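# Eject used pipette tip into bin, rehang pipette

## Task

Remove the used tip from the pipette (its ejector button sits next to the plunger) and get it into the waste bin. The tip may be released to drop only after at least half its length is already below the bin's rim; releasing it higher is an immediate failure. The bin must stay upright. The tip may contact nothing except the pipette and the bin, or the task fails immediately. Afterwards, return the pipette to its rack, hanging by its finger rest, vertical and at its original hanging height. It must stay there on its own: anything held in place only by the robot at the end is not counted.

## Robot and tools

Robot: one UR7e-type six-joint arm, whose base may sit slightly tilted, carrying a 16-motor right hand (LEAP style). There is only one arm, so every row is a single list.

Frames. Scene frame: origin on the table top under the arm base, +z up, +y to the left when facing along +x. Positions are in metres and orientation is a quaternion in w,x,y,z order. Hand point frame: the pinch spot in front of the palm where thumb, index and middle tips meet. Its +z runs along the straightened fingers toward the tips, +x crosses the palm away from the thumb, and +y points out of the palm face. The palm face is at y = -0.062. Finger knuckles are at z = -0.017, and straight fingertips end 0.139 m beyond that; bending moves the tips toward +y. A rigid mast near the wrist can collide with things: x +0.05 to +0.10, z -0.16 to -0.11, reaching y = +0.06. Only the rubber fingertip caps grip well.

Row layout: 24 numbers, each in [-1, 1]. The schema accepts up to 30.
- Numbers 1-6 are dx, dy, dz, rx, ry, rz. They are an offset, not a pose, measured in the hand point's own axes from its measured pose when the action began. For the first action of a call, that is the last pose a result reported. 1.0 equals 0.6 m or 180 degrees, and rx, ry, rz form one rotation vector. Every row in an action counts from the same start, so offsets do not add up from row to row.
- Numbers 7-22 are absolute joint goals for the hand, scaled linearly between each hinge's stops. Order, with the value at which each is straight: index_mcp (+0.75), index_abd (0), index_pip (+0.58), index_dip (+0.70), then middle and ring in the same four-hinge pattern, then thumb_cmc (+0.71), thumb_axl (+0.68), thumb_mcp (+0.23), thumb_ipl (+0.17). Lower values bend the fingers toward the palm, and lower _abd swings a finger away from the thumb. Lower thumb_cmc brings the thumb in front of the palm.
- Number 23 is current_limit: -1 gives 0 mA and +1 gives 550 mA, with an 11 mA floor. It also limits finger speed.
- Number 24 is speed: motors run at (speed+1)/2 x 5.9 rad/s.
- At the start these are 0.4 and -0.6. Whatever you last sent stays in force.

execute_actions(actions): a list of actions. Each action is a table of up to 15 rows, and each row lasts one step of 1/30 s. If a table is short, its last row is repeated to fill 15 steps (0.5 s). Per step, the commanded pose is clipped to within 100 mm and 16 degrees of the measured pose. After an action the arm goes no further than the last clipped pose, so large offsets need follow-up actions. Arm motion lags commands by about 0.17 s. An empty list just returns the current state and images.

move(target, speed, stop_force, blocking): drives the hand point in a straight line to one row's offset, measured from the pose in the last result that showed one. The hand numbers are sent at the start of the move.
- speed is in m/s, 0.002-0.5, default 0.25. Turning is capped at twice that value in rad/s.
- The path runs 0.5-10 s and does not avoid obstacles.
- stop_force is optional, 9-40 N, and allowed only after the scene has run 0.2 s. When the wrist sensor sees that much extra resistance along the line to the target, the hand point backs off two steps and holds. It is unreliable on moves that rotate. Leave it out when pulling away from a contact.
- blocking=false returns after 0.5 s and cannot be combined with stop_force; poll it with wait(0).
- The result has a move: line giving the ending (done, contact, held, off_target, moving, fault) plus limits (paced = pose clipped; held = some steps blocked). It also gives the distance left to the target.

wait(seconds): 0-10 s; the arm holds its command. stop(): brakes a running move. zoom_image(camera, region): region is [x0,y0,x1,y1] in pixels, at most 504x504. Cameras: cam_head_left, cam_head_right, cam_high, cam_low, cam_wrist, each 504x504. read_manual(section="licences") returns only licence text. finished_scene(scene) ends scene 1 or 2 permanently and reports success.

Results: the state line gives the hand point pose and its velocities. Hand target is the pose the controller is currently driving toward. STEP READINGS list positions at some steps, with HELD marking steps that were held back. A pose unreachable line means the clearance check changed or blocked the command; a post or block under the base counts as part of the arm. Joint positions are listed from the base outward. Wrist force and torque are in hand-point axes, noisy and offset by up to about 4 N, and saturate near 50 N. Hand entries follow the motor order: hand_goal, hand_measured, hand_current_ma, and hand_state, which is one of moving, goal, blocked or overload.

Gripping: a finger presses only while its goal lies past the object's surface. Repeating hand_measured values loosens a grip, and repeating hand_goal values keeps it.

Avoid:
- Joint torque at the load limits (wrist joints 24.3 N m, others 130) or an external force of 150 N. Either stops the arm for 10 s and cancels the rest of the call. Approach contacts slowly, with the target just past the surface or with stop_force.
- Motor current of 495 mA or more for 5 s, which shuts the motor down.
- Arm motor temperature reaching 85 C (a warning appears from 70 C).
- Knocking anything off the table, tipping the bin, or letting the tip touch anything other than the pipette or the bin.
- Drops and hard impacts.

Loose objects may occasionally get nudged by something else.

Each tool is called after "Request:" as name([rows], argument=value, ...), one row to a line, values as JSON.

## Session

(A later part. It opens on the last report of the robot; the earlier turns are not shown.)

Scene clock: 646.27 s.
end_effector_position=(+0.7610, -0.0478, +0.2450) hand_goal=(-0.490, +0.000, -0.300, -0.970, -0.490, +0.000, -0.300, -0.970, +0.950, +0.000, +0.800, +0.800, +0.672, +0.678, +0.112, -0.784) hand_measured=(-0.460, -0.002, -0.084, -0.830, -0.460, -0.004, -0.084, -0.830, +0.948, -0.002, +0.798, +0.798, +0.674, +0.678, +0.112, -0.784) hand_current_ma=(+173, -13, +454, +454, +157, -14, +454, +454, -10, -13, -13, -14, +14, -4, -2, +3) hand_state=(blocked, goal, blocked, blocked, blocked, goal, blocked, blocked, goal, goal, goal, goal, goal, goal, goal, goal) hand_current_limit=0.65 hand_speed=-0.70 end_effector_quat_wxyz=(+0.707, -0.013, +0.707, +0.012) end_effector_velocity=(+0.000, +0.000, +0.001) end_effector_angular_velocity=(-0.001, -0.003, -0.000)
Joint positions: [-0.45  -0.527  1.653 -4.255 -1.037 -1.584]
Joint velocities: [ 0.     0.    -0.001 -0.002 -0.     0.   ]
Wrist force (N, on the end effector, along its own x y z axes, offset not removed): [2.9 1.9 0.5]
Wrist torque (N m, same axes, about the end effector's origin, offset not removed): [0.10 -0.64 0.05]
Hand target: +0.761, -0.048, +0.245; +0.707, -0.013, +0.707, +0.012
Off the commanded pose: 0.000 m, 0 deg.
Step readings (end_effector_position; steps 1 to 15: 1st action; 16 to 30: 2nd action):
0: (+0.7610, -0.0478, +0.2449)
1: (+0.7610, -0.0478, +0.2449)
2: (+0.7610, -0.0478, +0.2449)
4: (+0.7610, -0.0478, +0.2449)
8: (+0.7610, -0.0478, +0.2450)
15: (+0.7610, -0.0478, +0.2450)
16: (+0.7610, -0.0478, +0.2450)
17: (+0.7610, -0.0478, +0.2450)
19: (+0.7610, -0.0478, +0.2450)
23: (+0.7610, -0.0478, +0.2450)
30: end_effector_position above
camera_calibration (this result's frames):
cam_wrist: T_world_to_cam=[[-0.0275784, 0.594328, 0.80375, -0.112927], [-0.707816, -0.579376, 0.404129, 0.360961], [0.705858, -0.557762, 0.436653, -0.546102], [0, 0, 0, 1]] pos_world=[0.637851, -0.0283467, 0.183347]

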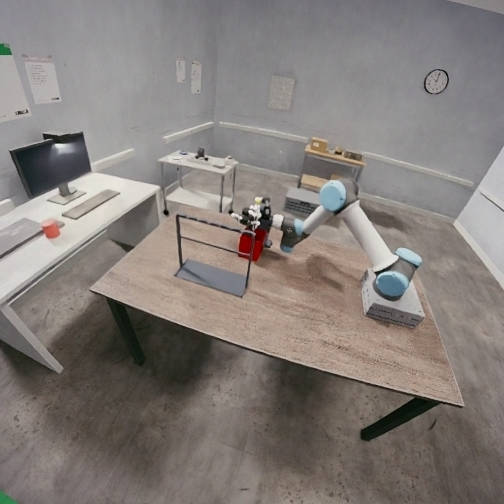

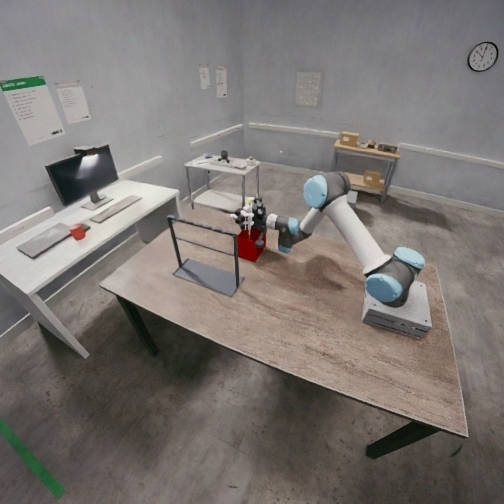

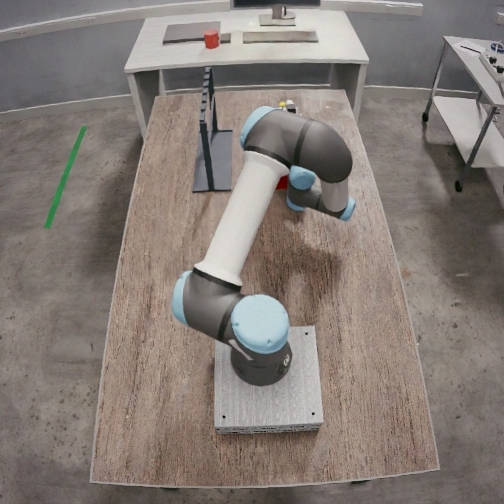

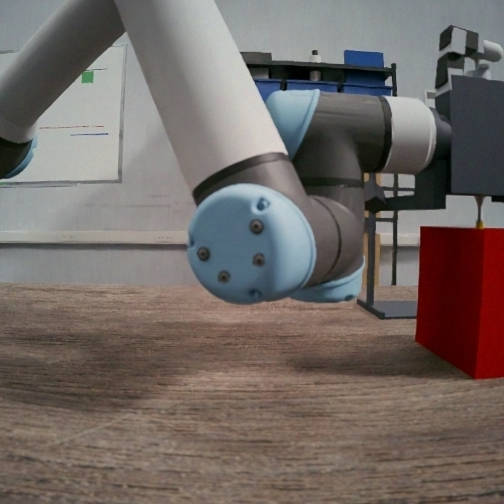

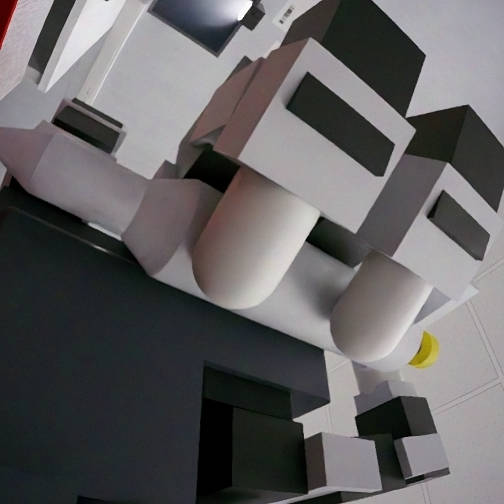

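Request:
execute_actions([
  [[0,0,0,0,0,0,-0.49,0,-0.3,-0.97,-0.49,0,-0.3,-0.97,0.95,0,0.8,0.8,0.665,0.678,0.112,-0.88,0.65,-0.85]],
])

Request:
zoom_image(camera="cam_low", region=[420, 10, 504, 110])

Scene clock: 656.47 s.
end_effector_position=(+0.7610, -0.0478, +0.2451) hand_goal=(-0.490, +0.000, -0.300, -0.970, -0.490, +0.000, -0.300, -0.970, +0.950, +0.000, +0.800, +0.800, +0.666, +0.678, +0.112, -0.880) hand_measured=(-0.460, -0.002, -0.084, -0.830, -0.460, -0.004, -0.084, -0.830, +0.948, -0.002, +0.798, +0.798, +0.668, +0.678, +0.118, -0.850) hand_current_ma=(+173, -13, +454, +454, +157, -14, +454, +454, -10, -13, -13, -14, +14, +4, +37, +209) hand_state=(blocked, goal, blocked, blocked, blocked, goal, blocked, blocked, goal, goal, goal, goal, goal, goal, goal, blocked) hand_current_limit=0.65 hand_speed=-0.85 end_effector_quat_wxyz=(+0.707, -0.013, +0.707, +0.012) end_effector_velocity=(+0.000, -0.000, -0.000) end_effector_angular_velocity=(-0.001, -0.001, -0.000)
Joint positions: [-0.45  -0.527  1.653 -4.255 -1.037 -1.584]
Joint velocities: [-0.     0.002 -0.002 -0.001  0.    -0.   ]
Wrist force (N, on the end effector, along its own x y z axes, offset not removed): [1.7 3.8 1.4]
Wrist torque (N m, same axes, about the end effector's origin, offset not removed): [0.36 -0.45 -0.18]
Hand target: +0.761, -0.048, +0.245; +0.707, -0.013, +0.707, +0.012
Off the commanded pose: 0.000 m, 0 deg.
Step readings (end_effector_position):
0: (+0.7610, -0.0478, +0.2451)
1: (+0.7610, -0.0478, +0.2451)
2: (+0.7610, -0.0478, +0.2451)
4: (+0.7610, -0.0478, +0.2451)
8: (+0.7610, -0.0478, +0.2451)
15: end_effector_position above
camera_calibration (this result's frames):
cam_wrist: T_world_to_cam=[[-0.027596, 0.594303, 0.803767, -0.112926], [-0.707825, -0.579388, 0.404096, 0.360971], [0.705848, -0.557776, 0.436652, -0.546096], [0, 0, 0, 1]] pos_world=[0.637849, -0.0283443, 0.183353]

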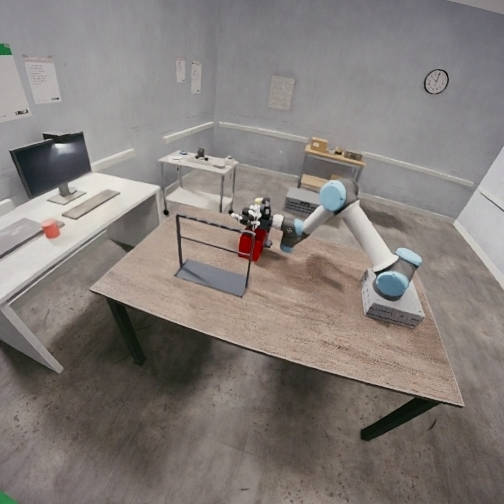

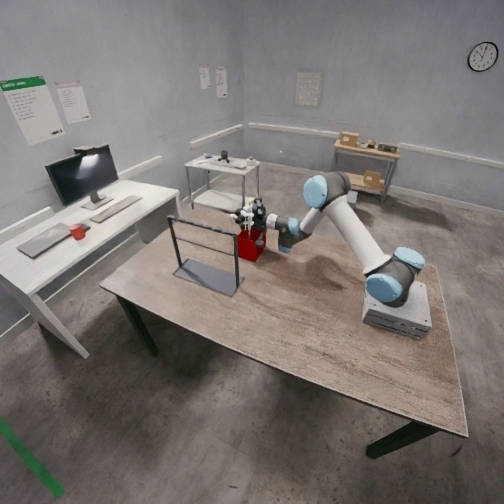

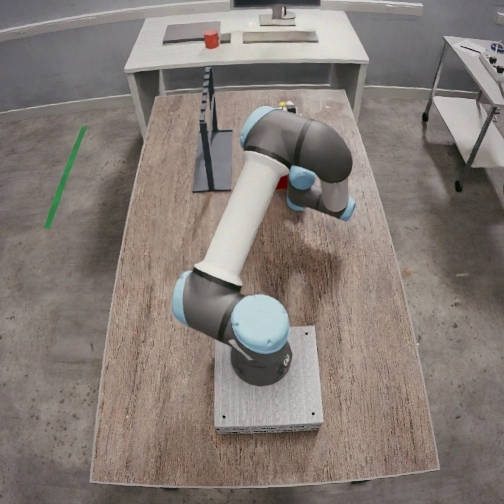

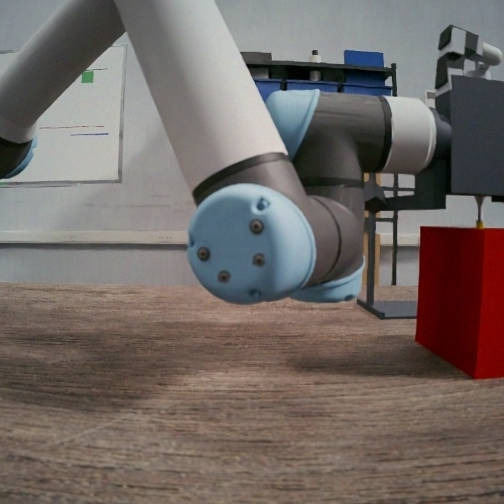

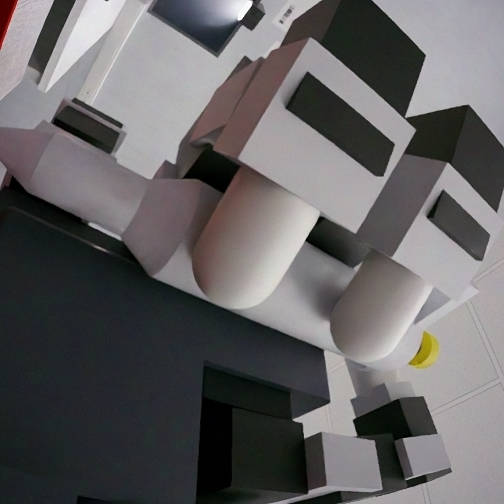

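Region (420, 10, 504, 110) of cam_low's 504x504 image, scaled by 5.040, with more detail than that image has; it fills the left 423 columns of this view, and the rest is white.

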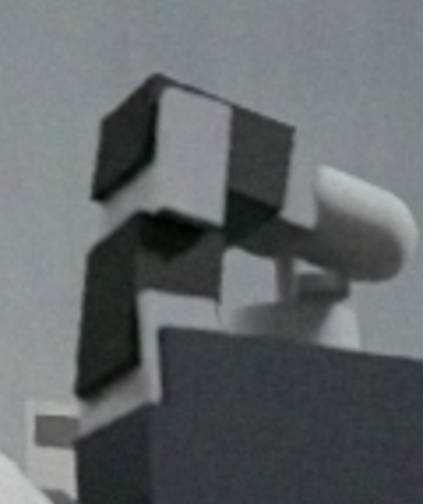

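Request:
execute_actions([
  [[0,0,0,0,0,0,-0.49,0,-0.3,-0.97,-0.49,0,-0.3,-0.97,0.95,0,0.8,0.8,0.665,0.678,0.07,-1.0,0.65,-0.85]],
  [[0,0,0,0,0,0,-0.49,0,-0.3,-0.97,-0.49,0,-0.3,-0.97,0.95,0,0.8,0.8,0.665,0.678,0.07,-1.0,0.65,-0.85]],
])

Request:
zoom_image(camera="cam_low", region=[420, 10, 504, 110])

Request:
zoom_image(camera="cam_low", region=[440, 180, 504, 244])

Scene clock: 673.70 s.
end_effector_position=(+0.7610, -0.0478, +0.2450) hand_goal=(-0.490, +0.000, -0.300, -0.970, -0.490, +0.000, -0.300, -0.970, +0.950, +0.000, +0.800, +0.800, +0.666, +0.678, +0.070, -1.000) hand_measured=(-0.460, -0.002, -0.084, -0.830, -0.460, -0.004, -0.084, -0.830, +0.948, -0.002, +0.798, +0.798, +0.668, +0.678, +0.114, -0.856) hand_current_ma=(+173, -13, +454, +454, +160, -14, +454, +454, -10, -13, -13, -14, +14, +4, +321, +454) hand_state=(blocked, goal, blocked, blocked, blocked, goal, blocked, blocked, goal, goal, goal, goal, goal, goal, blocked, blocked) hand_current_limit=0.65 hand_speed=-0.85 end_effector_quat_wxyz=(+0.707, -0.013, +0.707, +0.012) end_effector_velocity=(+0.000, -0.000, +0.001) end_effector_angular_velocity=(-0.001, -0.001, +0.001)
Joint positions: [-0.45  -0.527  1.653 -4.255 -1.037 -1.584]
Joint velocities: [-0.    -0.    -0.002  0.001  0.001 -0.   ]
Wrist force (N, on the end effector, along its own x y z axes, offset not removed): [2.8 2.7 0.5]
Wrist torque (N m, same axes, about the end effector's origin, offset not removed): [0.21 -0.57 0.04]
Hand target: +0.761, -0.048, +0.245; +0.707, -0.013, +0.707, +0.012
Off the commanded pose: 0.000 m, 0 deg.
Step readings (end_effector_position; steps 1 to 15: 1st action; 16 to 30: 2nd action):
0: (+0.7610, -0.0478, +0.2450)
1: (+0.7610, -0.0478, +0.2450)
2: (+0.7610, -0.0478, +0.2450)
4: (+0.7610, -0.0478, +0.2450)
8: (+0.7610, -0.0478, +0.2450)
15: (+0.7610, -0.0478, +0.2450)
16: (+0.7610, -0.0478, +0.2450)
17: (+0.7610, -0.0478, +0.2450)
19: (+0.7610, -0.0478, +0.2450)
23: (+0.7610, -0.0478, +0.2450)
30: end_effector_position above
camera_calibration (this result's frames):
cam_wrist: T_world_to_cam=[[-0.0275782, 0.594328, 0.80375, -0.112927], [-0.707816, -0.579376, 0.404129, 0.360962], [0.705858, -0.557762, 0.436653, -0.546102], [0, 0, 0, 1]] pos_world=[0.637851, -0.0283467, 0.183347]

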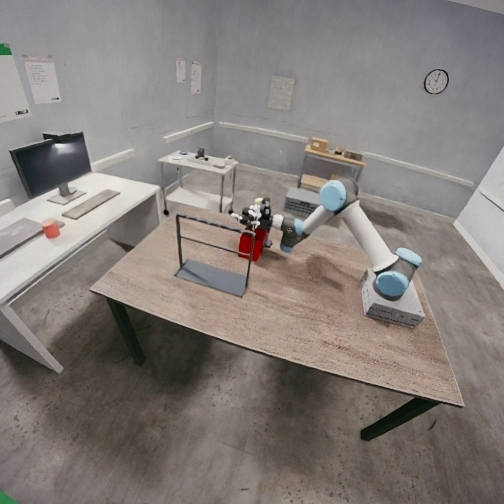

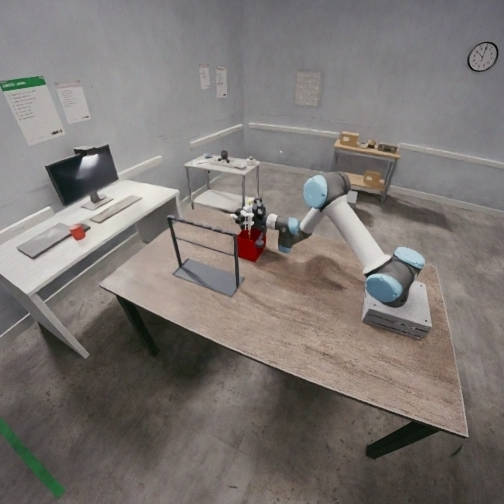

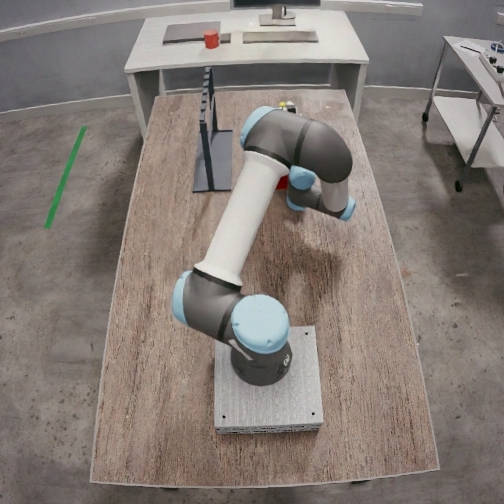

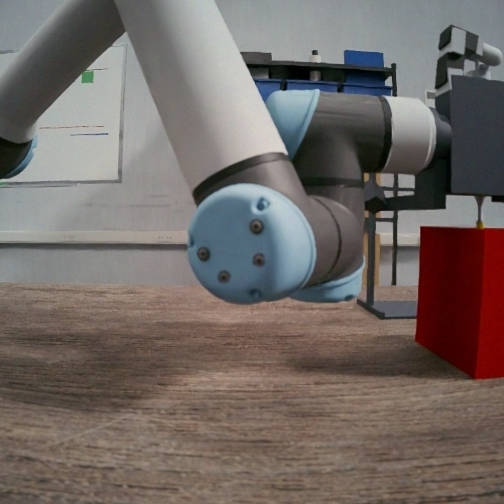

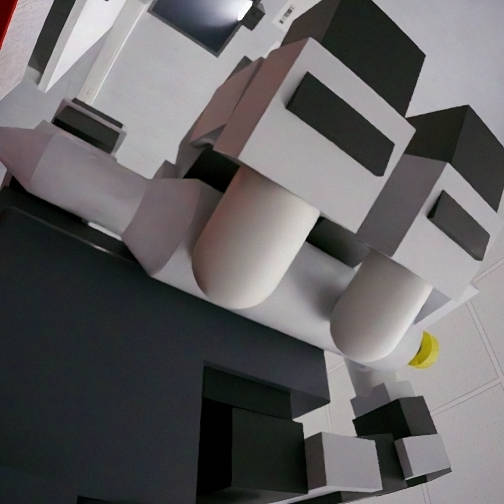

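Region (420, 10, 504, 110) of cam_low's 504x504 image, scaled by 5.040, with more detail than that image has; it fills the left 423 columns of this view, and the rest is white.

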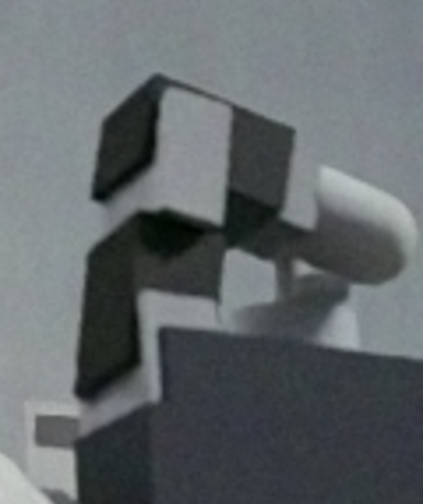

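Region (440, 180, 504, 244) of cam_low's 504x504 image, scaled by 7.875, with more detail than that image has.

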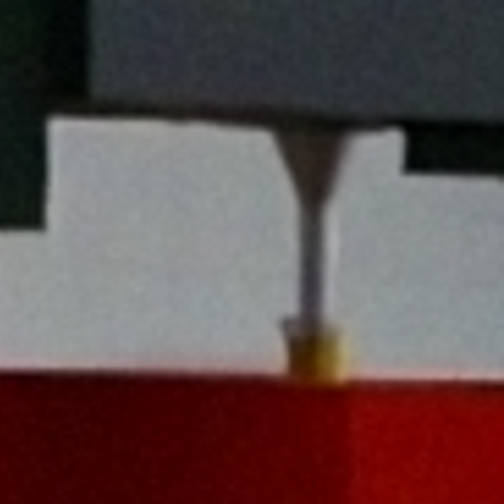

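Request:
execute_actions([
  [[0,0,0,0,0,0,-0.49,0,-0.3,-0.97,-0.49,0,-0.3,-0.97,0.95,0,0.8,0.8,0.70,0.678,0.112,-0.265,0.65,-0.2]],
  [[0,0,0,0,0,0,-0.49,0,-0.3,-0.97,-0.49,0,-0.3,-0.97,0.95,0,0.8,0.8,0.70,0.678,-0.202,-0.265,0.65,-0.55]],
])

Request:
zoom_image(camera="cam_low", region=[420, 10, 504, 110])

Request:
zoom_image(camera="cam_wrist", region=[320, 280, 504, 464])

Scene clock: 716.50 s.
end_effector_position=(+0.7610, -0.0478, +0.2450) hand_goal=(-0.490, +0.000, -0.300, -0.970, -0.490, +0.000, -0.300, -0.970, +0.950, +0.000, +0.800, +0.800, +0.700, +0.678, -0.202, -0.264) hand_measured=(-0.460, -0.002, -0.084, -0.830, -0.460, -0.004, -0.084, -0.830, +0.948, -0.002, +0.798, +0.798, +0.698, +0.678, -0.204, -0.270) hand_current_ma=(+173, -13, +454, +454, +160, -14, +454, +454, -10, -13, -13, -14, -12, +4, -17, -34) hand_state=(blocked, goal, blocked, blocked, blocked, goal, blocked, blocked, goal, goal, goal, goal, goal, goal, moving, goal) hand_current_limit=0.65 hand_speed=-0.55 end_effector_quat_wxyz=(+0.707, -0.013, +0.707, +0.012) end_effector_velocity=(+0.000, +0.000, +0.001) end_effector_angular_velocity=(-0.001, -0.001, +0.000)
Joint positions: [-0.45  -0.527  1.653 -4.255 -1.037 -1.584]
Joint velocities: [-0.    -0.001 -0.     0.     0.    -0.001]
Wrist force (N, on the end effector, along its own x y z axes, offset not removed): [0.8 2.3 1.8]
Wrist torque (N m, same axes, about the end effector's origin, offset not removed): [-0.05 -0.24 -0.10]
Hand target: +0.761, -0.048, +0.245; +0.707, -0.013, +0.707, +0.012
Off the commanded pose: 0.000 m, 0 deg.
Step readings (end_effector_position; steps 1 to 15: 1st action; 16 to 30: 2nd action):
0: (+0.7610, -0.0478, +0.2450)
1: (+0.7610, -0.0478, +0.2450)
2: (+0.7610, -0.0478, +0.2450)
4: (+0.7610, -0.0478, +0.2450)
8: (+0.7610, -0.0478, +0.2450)
15: (+0.7610, -0.0478, +0.2450)
16: (+0.7610, -0.0478, +0.2450)
17: (+0.7610, -0.0478, +0.2450)
19: (+0.7610, -0.0478, +0.2450)
23: (+0.7610, -0.0478, +0.2450)
30: end_effector_position above
camera_calibration (this result's frames):
cam_wrist: T_world_to_cam=[[-0.0275784, 0.594328, 0.80375, -0.112927], [-0.707816, -0.579376, 0.404129, 0.360961], [0.705858, -0.557762, 0.436653, -0.546102], [0, 0, 0, 1]] pos_world=[0.637851, -0.0283468, 0.183347]

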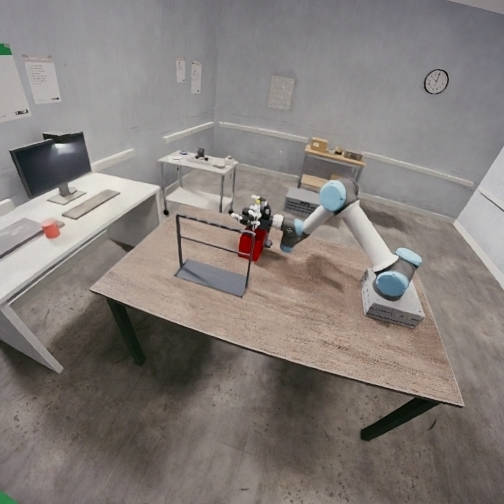

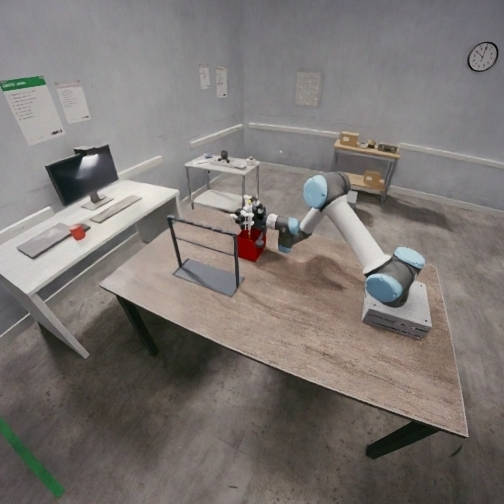

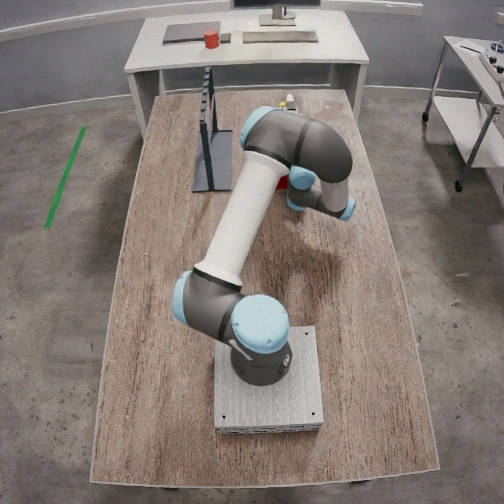

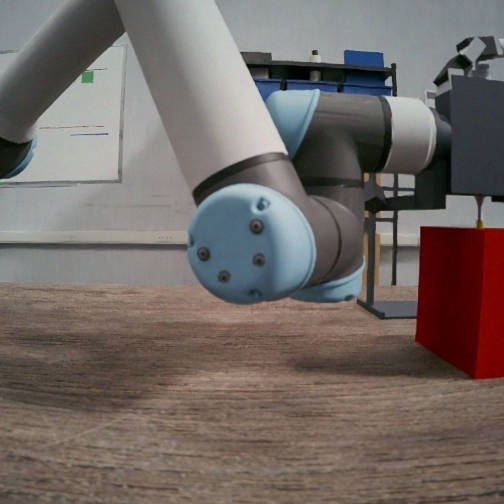

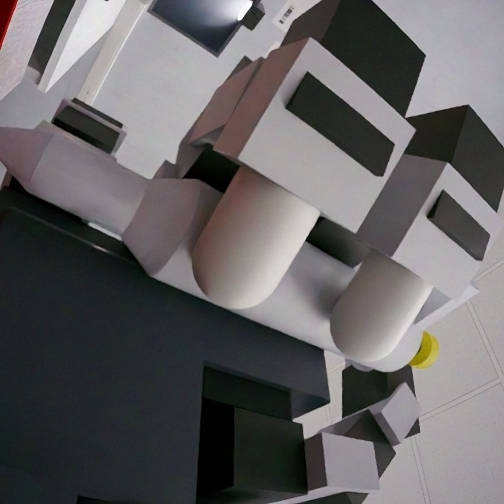

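Region (420, 10, 504, 110) of cam_low's 504x504 image, scaled by 5.040, with more detail than that image has; it fills the left 423 columns of this view, and the rest is white.

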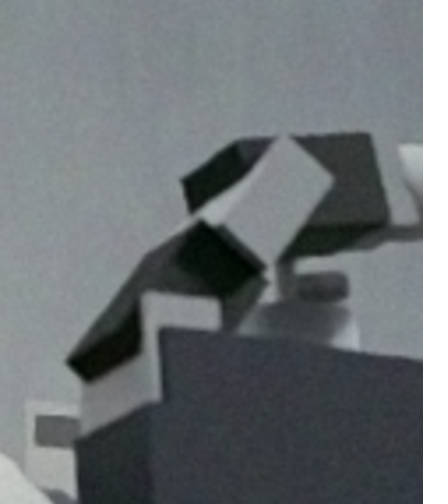

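Region (320, 280, 504, 464) of cam_wrist's 504x504 image, scaled by 2.739, with more detail than that image has.

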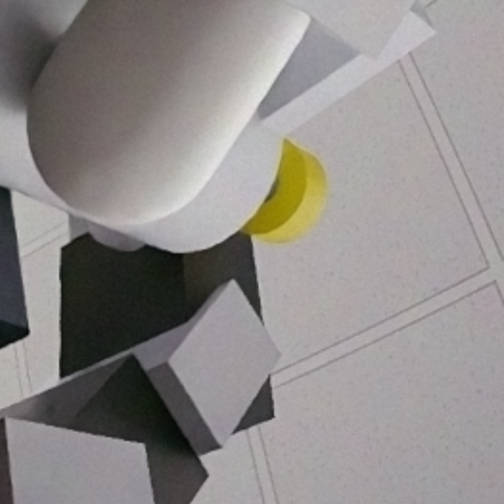

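Request:
execute_actions([
  [[0,0,0,0,0,0,-0.49,0,-0.3,-0.97,-0.49,0,-0.3,-0.97,0.95,0,0.8,0.8,0.70,0.678,-0.39,-0.265,0.65,-0.8]],
])

Request:
zoom_image(camera="cam_low", region=[420, 10, 504, 110])

Scene clock: 727.27 s.
end_effector_position=(+0.7610, -0.0478, +0.2450) hand_goal=(-0.490, +0.000, -0.300, -0.970, -0.490, +0.000, -0.300, -0.970, +0.950, +0.000, +0.800, +0.800, +0.700, +0.678, -0.390, -0.264) hand_measured=(-0.460, -0.002, -0.086, -0.830, -0.460, -0.004, -0.086, -0.830, +0.948, -0.002, +0.798, +0.798, +0.702, +0.674, -0.286, -0.264) hand_current_ma=(+175, -13, +454, +454, +160, -14, +454, +454, -10, -13, -13, -14, +16, -20, +454, +6) hand_state=(blocked, goal, blocked, blocked, blocked, goal, blocked, blocked, goal, goal, goal, goal, goal, goal, blocked, goal) hand_current_limit=0.65 hand_speed=-0.80 end_effector_quat_wxyz=(+0.707, -0.013, +0.707, +0.012) end_effector_velocity=(+0.000, +0.000, -0.000) end_effector_angular_velocity=(+0.000, -0.000, -0.000)
Joint positions: [-0.45  -0.527  1.653 -4.255 -1.037 -1.584]
Joint velocities: [ 0.     0.001 -0.    -0.001 -0.     0.   ]
Wrist force (N, on the end effector, along its own x y z axes, offset not removed): [0.8 3.0 -0.6]
Wrist torque (N m, same axes, about the end effector's origin, offset not removed): [0.24 -0.22 -0.13]
Hand target: +0.761, -0.048, +0.245; +0.707, -0.013, +0.707, +0.012
Off the commanded pose: 0.000 m, 0 deg.
Step readings (end_effector_position):
0: (+0.7610, -0.0478, +0.2450)
1: (+0.7610, -0.0478, +0.2450)
2: (+0.7610, -0.0478, +0.2450)
4: (+0.7610, -0.0478, +0.2450)
8: (+0.7610, -0.0478, +0.2450)
15: end_effector_position above
camera_calibration (this result's frames):
cam_wrist: T_world_to_cam=[[-0.0275784, 0.594328, 0.80375, -0.112927], [-0.707816, -0.579376, 0.404129, 0.360962], [0.705858, -0.557762, 0.436653, -0.546102], [0, 0, 0, 1]] pos_world=[0.637851, -0.0283467, 0.183347]

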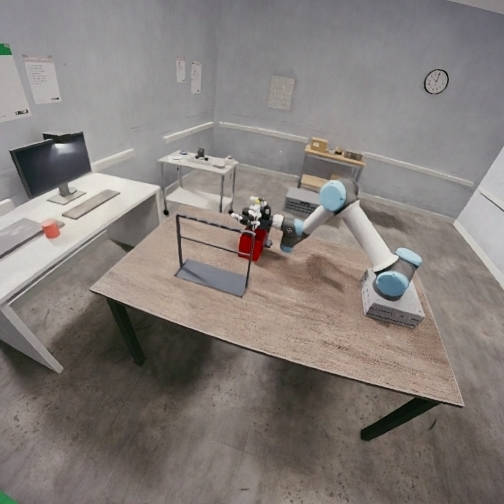

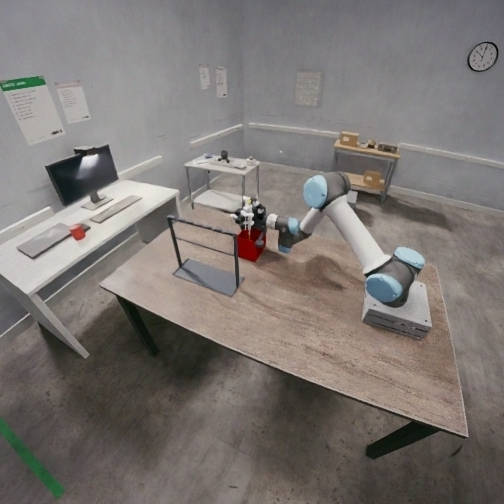

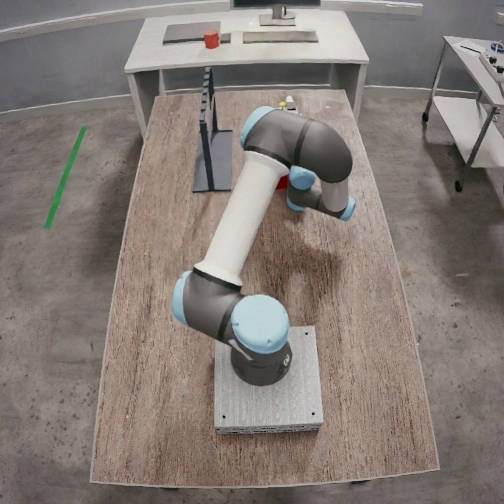

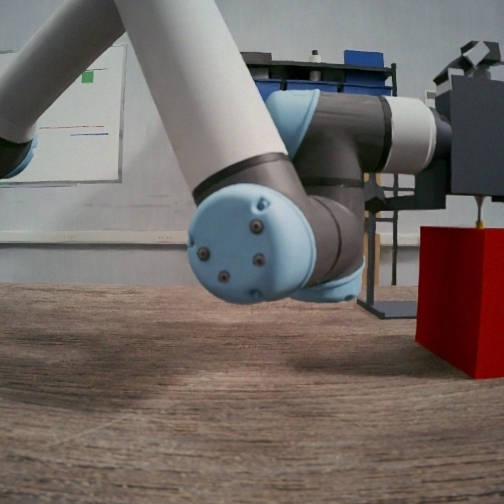

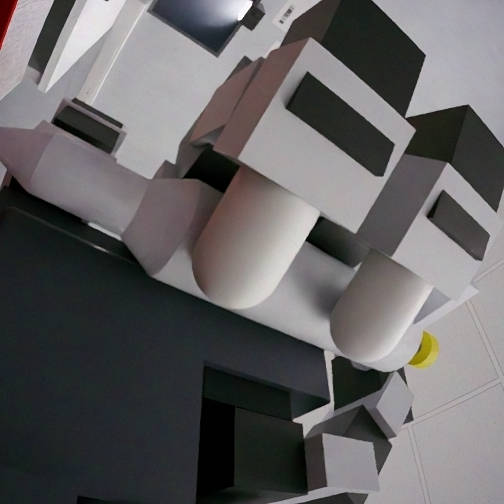

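Region (420, 10, 504, 110) of cam_low's 504x504 image, scaled by 5.040, with more detail than that image has; it fills the left 423 columns of this view, and the rest is white.

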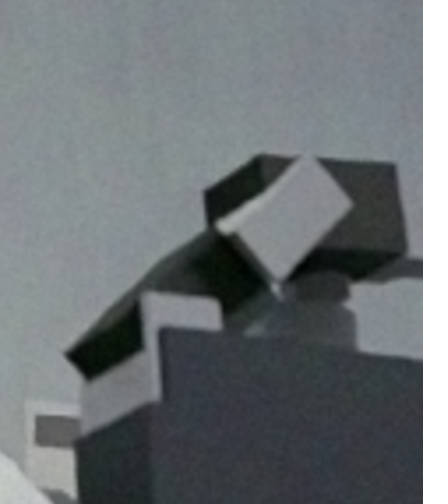

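Request:
execute_actions([
  [[0,0,0,0,0,0,-0.51,0,-0.3,-0.97,-0.51,0,-0.3,-0.97,0.95,0,0.8,0.8,0.70,0.678,-0.39,-0.42,0.75,-0.9]],
  [[0,0,0,0,0,0,-0.51,0,-0.3,-0.97,-0.51,0,-0.3,-0.97,0.95,0,0.8,0.8,0.70,0.678,-0.39,-0.42,0.75,-0.9]],
])

Request:
zoom_image(camera="cam_low", region=[420, 10, 504, 110])

Request:
zoom_image(camera="cam_low", region=[440, 180, 504, 244])

Scene clock: 739.03 s.
end_effector_position=(+0.7610, -0.0478, +0.2450) hand_goal=(-0.510, +0.000, -0.300, -0.970, -0.510, +0.000, -0.300, -0.970, +0.950, +0.000, +0.800, +0.800, +0.700, +0.678, -0.390, -0.420) hand_measured=(-0.460, -0.002, -0.086, -0.830, -0.460, -0.002, -0.086, -0.830, +0.948, -0.002, +0.798, +0.798, +0.706, +0.674, -0.330, -0.334) hand_current_ma=(+291, -13, +481, +481, +267, -12, +481, +481, -10, -13, -13, -14, +35, -24, +439, +481) hand_state=(blocked, goal, blocked, blocked, blocked, goal, blocked, blocked, goal, goal, goal, goal, goal, goal, blocked, blocked) hand_current_limit=0.75 hand_speed=-0.90 end_effector_quat_wxyz=(+0.707, -0.013, +0.707, +0.012) end_effector_velocity=(+0.000, -0.000, +0.000) end_effector_angular_velocity=(-0.001, +0.000, -0.000)
Joint positions: [-0.45  -0.527  1.653 -4.255 -1.037 -1.584]
Joint velocities: [-0.    -0.001 -0.     0.001  0.    -0.001]
Wrist force (N, on the end effector, along its own x y z axes, offset not removed): [-0.8 3.4 0.3]
Wrist torque (N m, same axes, about the end effector's origin, offset not removed): [0.41 -0.07 -0.18]
Hand target: +0.761, -0.048, +0.245; +0.707, -0.013, +0.707, +0.012
Off the commanded pose: 0.000 m, 0 deg.
Step readings (end_effector_position; steps 1 to 15: 1st action; 16 to 30: 2nd action):
0: (+0.7610, -0.0478, +0.2450)
1: (+0.7610, -0.0478, +0.2450)
2: (+0.7610, -0.0478, +0.2450)
4: (+0.7610, -0.0478, +0.2450)
8: (+0.7610, -0.0478, +0.2450)
15: (+0.7610, -0.0478, +0.2450)
16: (+0.7610, -0.0478, +0.2450)
17: (+0.7610, -0.0478, +0.2450)
19: (+0.7610, -0.0478, +0.2450)
23: (+0.7610, -0.0478, +0.2450)
30: end_effector_position above
camera_calibration (this result's frames):
cam_wrist: T_world_to_cam=[[-0.0275788, 0.594328, 0.80375, -0.112927], [-0.707816, -0.579376, 0.404129, 0.360961], [0.705859, -0.557761, 0.436653, -0.546102], [0, 0, 0, 1]] pos_world=[0.63785, -0.0283466, 0.183347]

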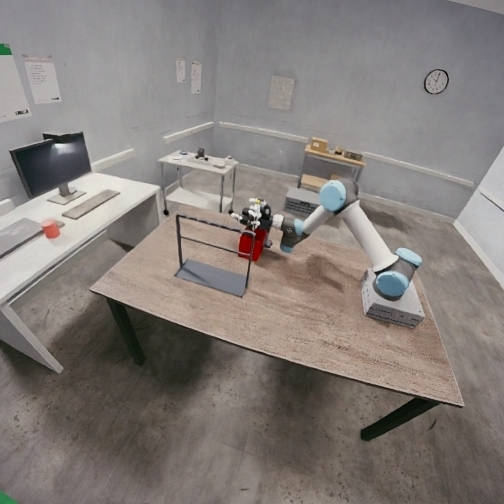

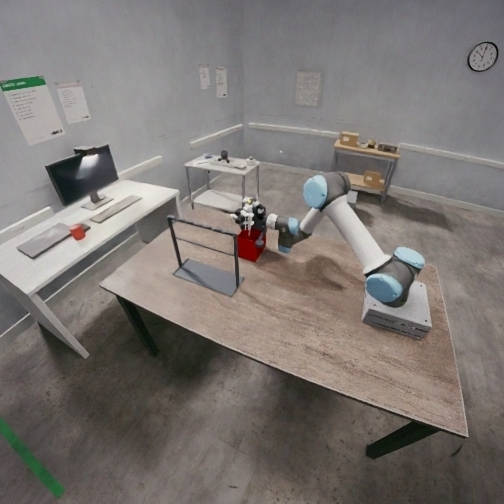

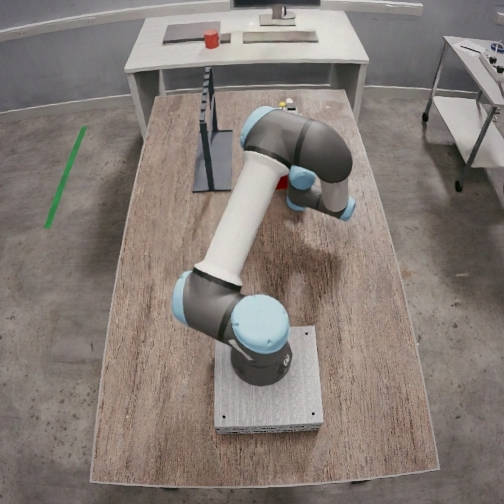

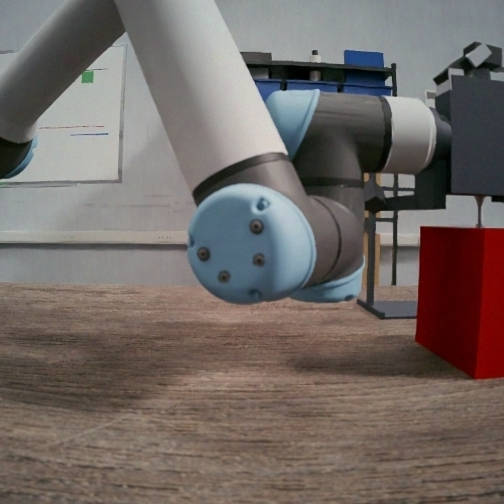

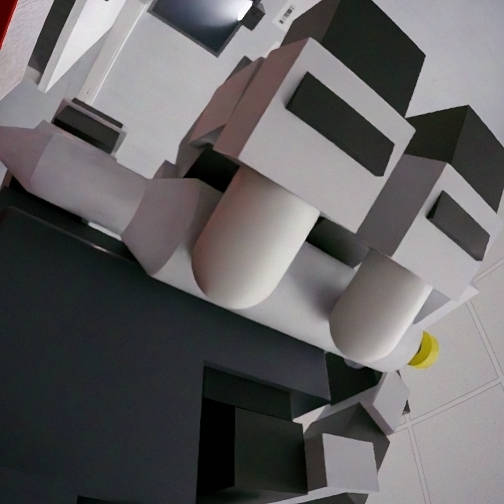

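Region (420, 10, 504, 110) of cam_low's 504x504 image, scaled by 5.040, with more detail than that image has; it fills the left 423 columns of this view, and the rest is white.

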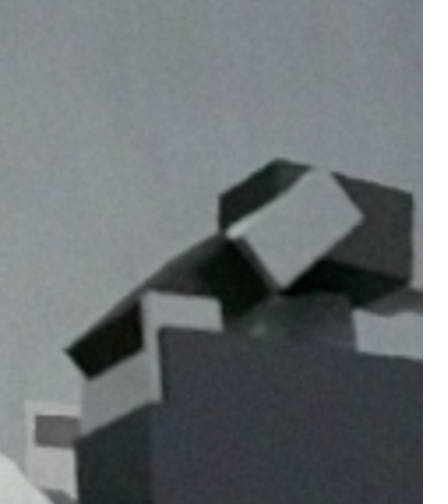

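Region (440, 180, 504, 244) of cam_low's 504x504 image, scaled by 7.875, with more detail than that image has.

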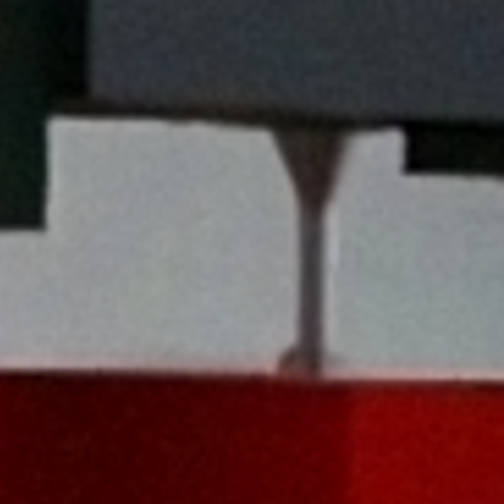

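Request:
zoom_image(camera="cam_head_right", region=[230, 215, 275, 260])

Request:
zoom_image(camera="cam_head_left", region=[232, 215, 277, 260])

Region (230, 215, 275, 260) of cam_head_right's 504x504 image, scaled by 11.200, with more detail than that image has.

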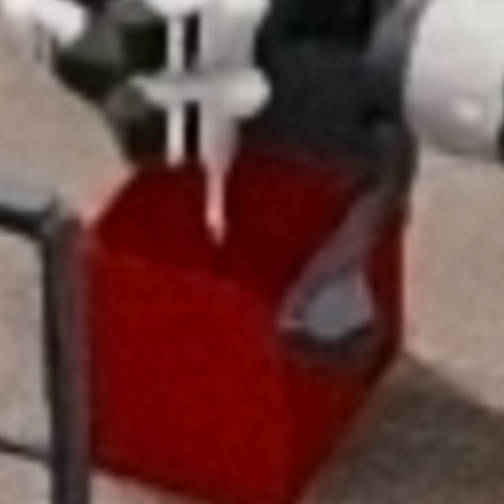

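Region (232, 215, 277, 260) of cam_head_left's 504x504 image, scaled by 11.200, with more detail than that image has.

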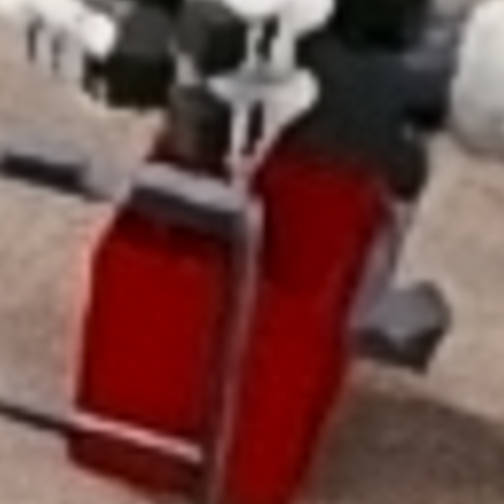

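Request:
move(target=[-0.025, 0, 0, 0, 0, 0, -0.51, 0, -0.3, -0.97, -0.51, 0, -0.3, -0.97, 0.95, 0, 0.8, 0.8, 0.714, 0.678, 0.226, 0.168, 0.65, -0.5], speed=0.05)

Request:
zoom_image(camera="cam_low", region=[400, 0, 504, 250])

Scene clock: 757.90 s.
end_effector_position=(+0.7610, -0.0478, +0.2600) hand_goal=(-0.510, +0.000, -0.300, -0.970, -0.510, +0.000, -0.300, -0.970, +0.950, +0.000, +0.800, +0.800, +0.714, +0.678, +0.226, +0.168) hand_measured=(-0.460, -0.002, -0.086, -0.830, -0.460, -0.002, -0.086, -0.830, +0.948, -0.002, +0.798, +0.798, +0.714, +0.676, +0.224, +0.166) hand_current_ma=(+291, -13, +454, +454, +267, -12, +454, +454, -10, -13, -13, -14, -4, -16, -14, -14) hand_state=(blocked, goal, blocked, blocked, blocked, goal, blocked, blocked, goal, goal, goal, goal, goal, goal, goal, goal) hand_current_limit=0.65 hand_speed=-0.50 end_effector_quat_wxyz=(+0.707, -0.013, +0.707, +0.012) end_effector_velocity=(-0.000, +0.001, +0.003) end_effector_angular_velocity=(-0.001, -0.003, +0.001)
Joint positions: [-0.45  -0.559  1.664 -4.234 -1.037 -1.584]
Joint velocities: [ 0.001 -0.005  0.002 -0.    -0.     0.001]
Wrist force (N, on the end effector, along its own x y z axes, offset not removed): [1.2 3.2 0.4]
Wrist torque (N m, same axes, about the end effector's origin, offset not removed): [0.41 -0.40 -0.01]
Hand target: +0.761, -0.048, +0.260; +0.707, -0.013, +0.707, +0.012
Off the commanded pose: 0.000 m, 0 deg.
move: done
camera_calibration (this result's frames):
cam_wrist: T_world_to_cam=[[-0.0275809, 0.594333, 0.803746, -0.124937], [-0.707817, -0.579373, 0.40413, 0.354939], [0.705857, -0.557759, 0.436659, -0.552635], [0, 0, 0, 1]] pos_world=[0.637867, -0.028341, 0.198289]

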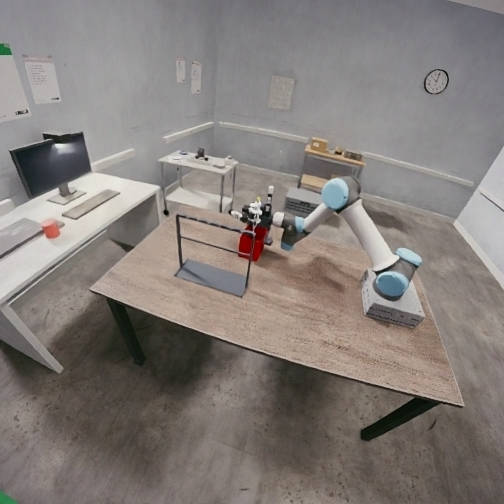

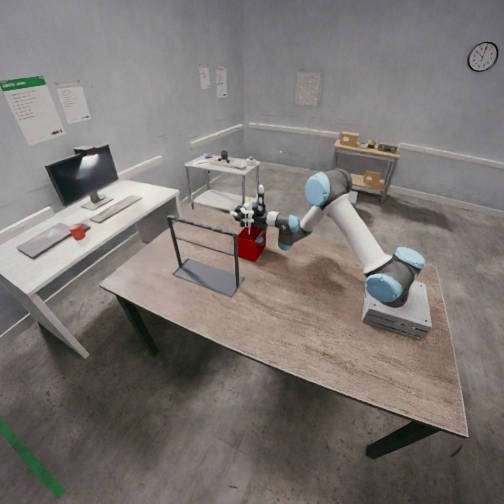

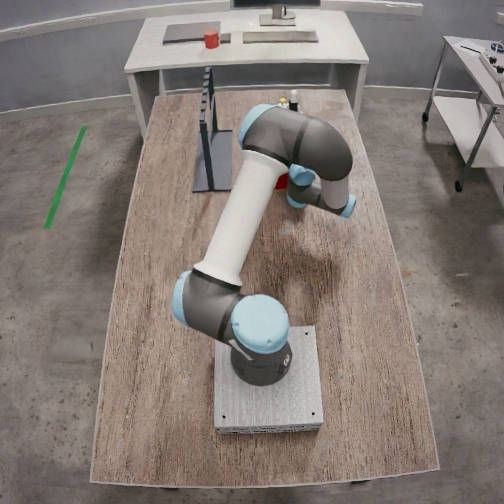

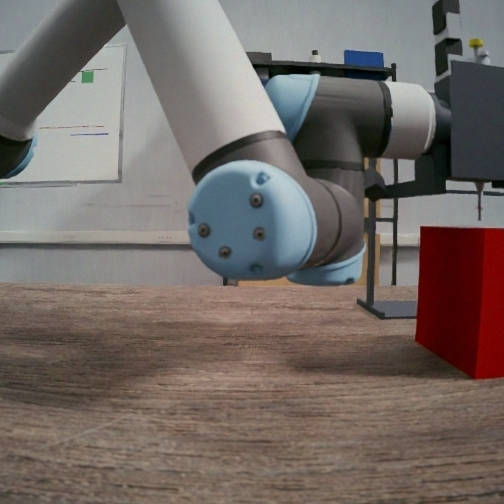

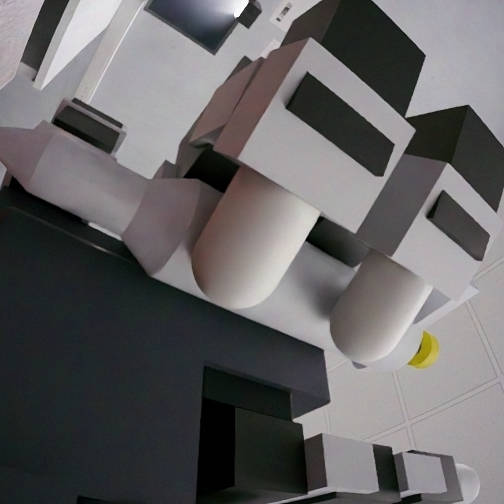

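Region (400, 0, 504, 250) of cam_low's 504x504 image, scaled by 2.016, with more detail than that image has; it fills the left 210 columns of this view, and the rest is white.

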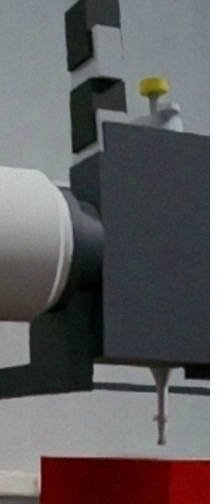

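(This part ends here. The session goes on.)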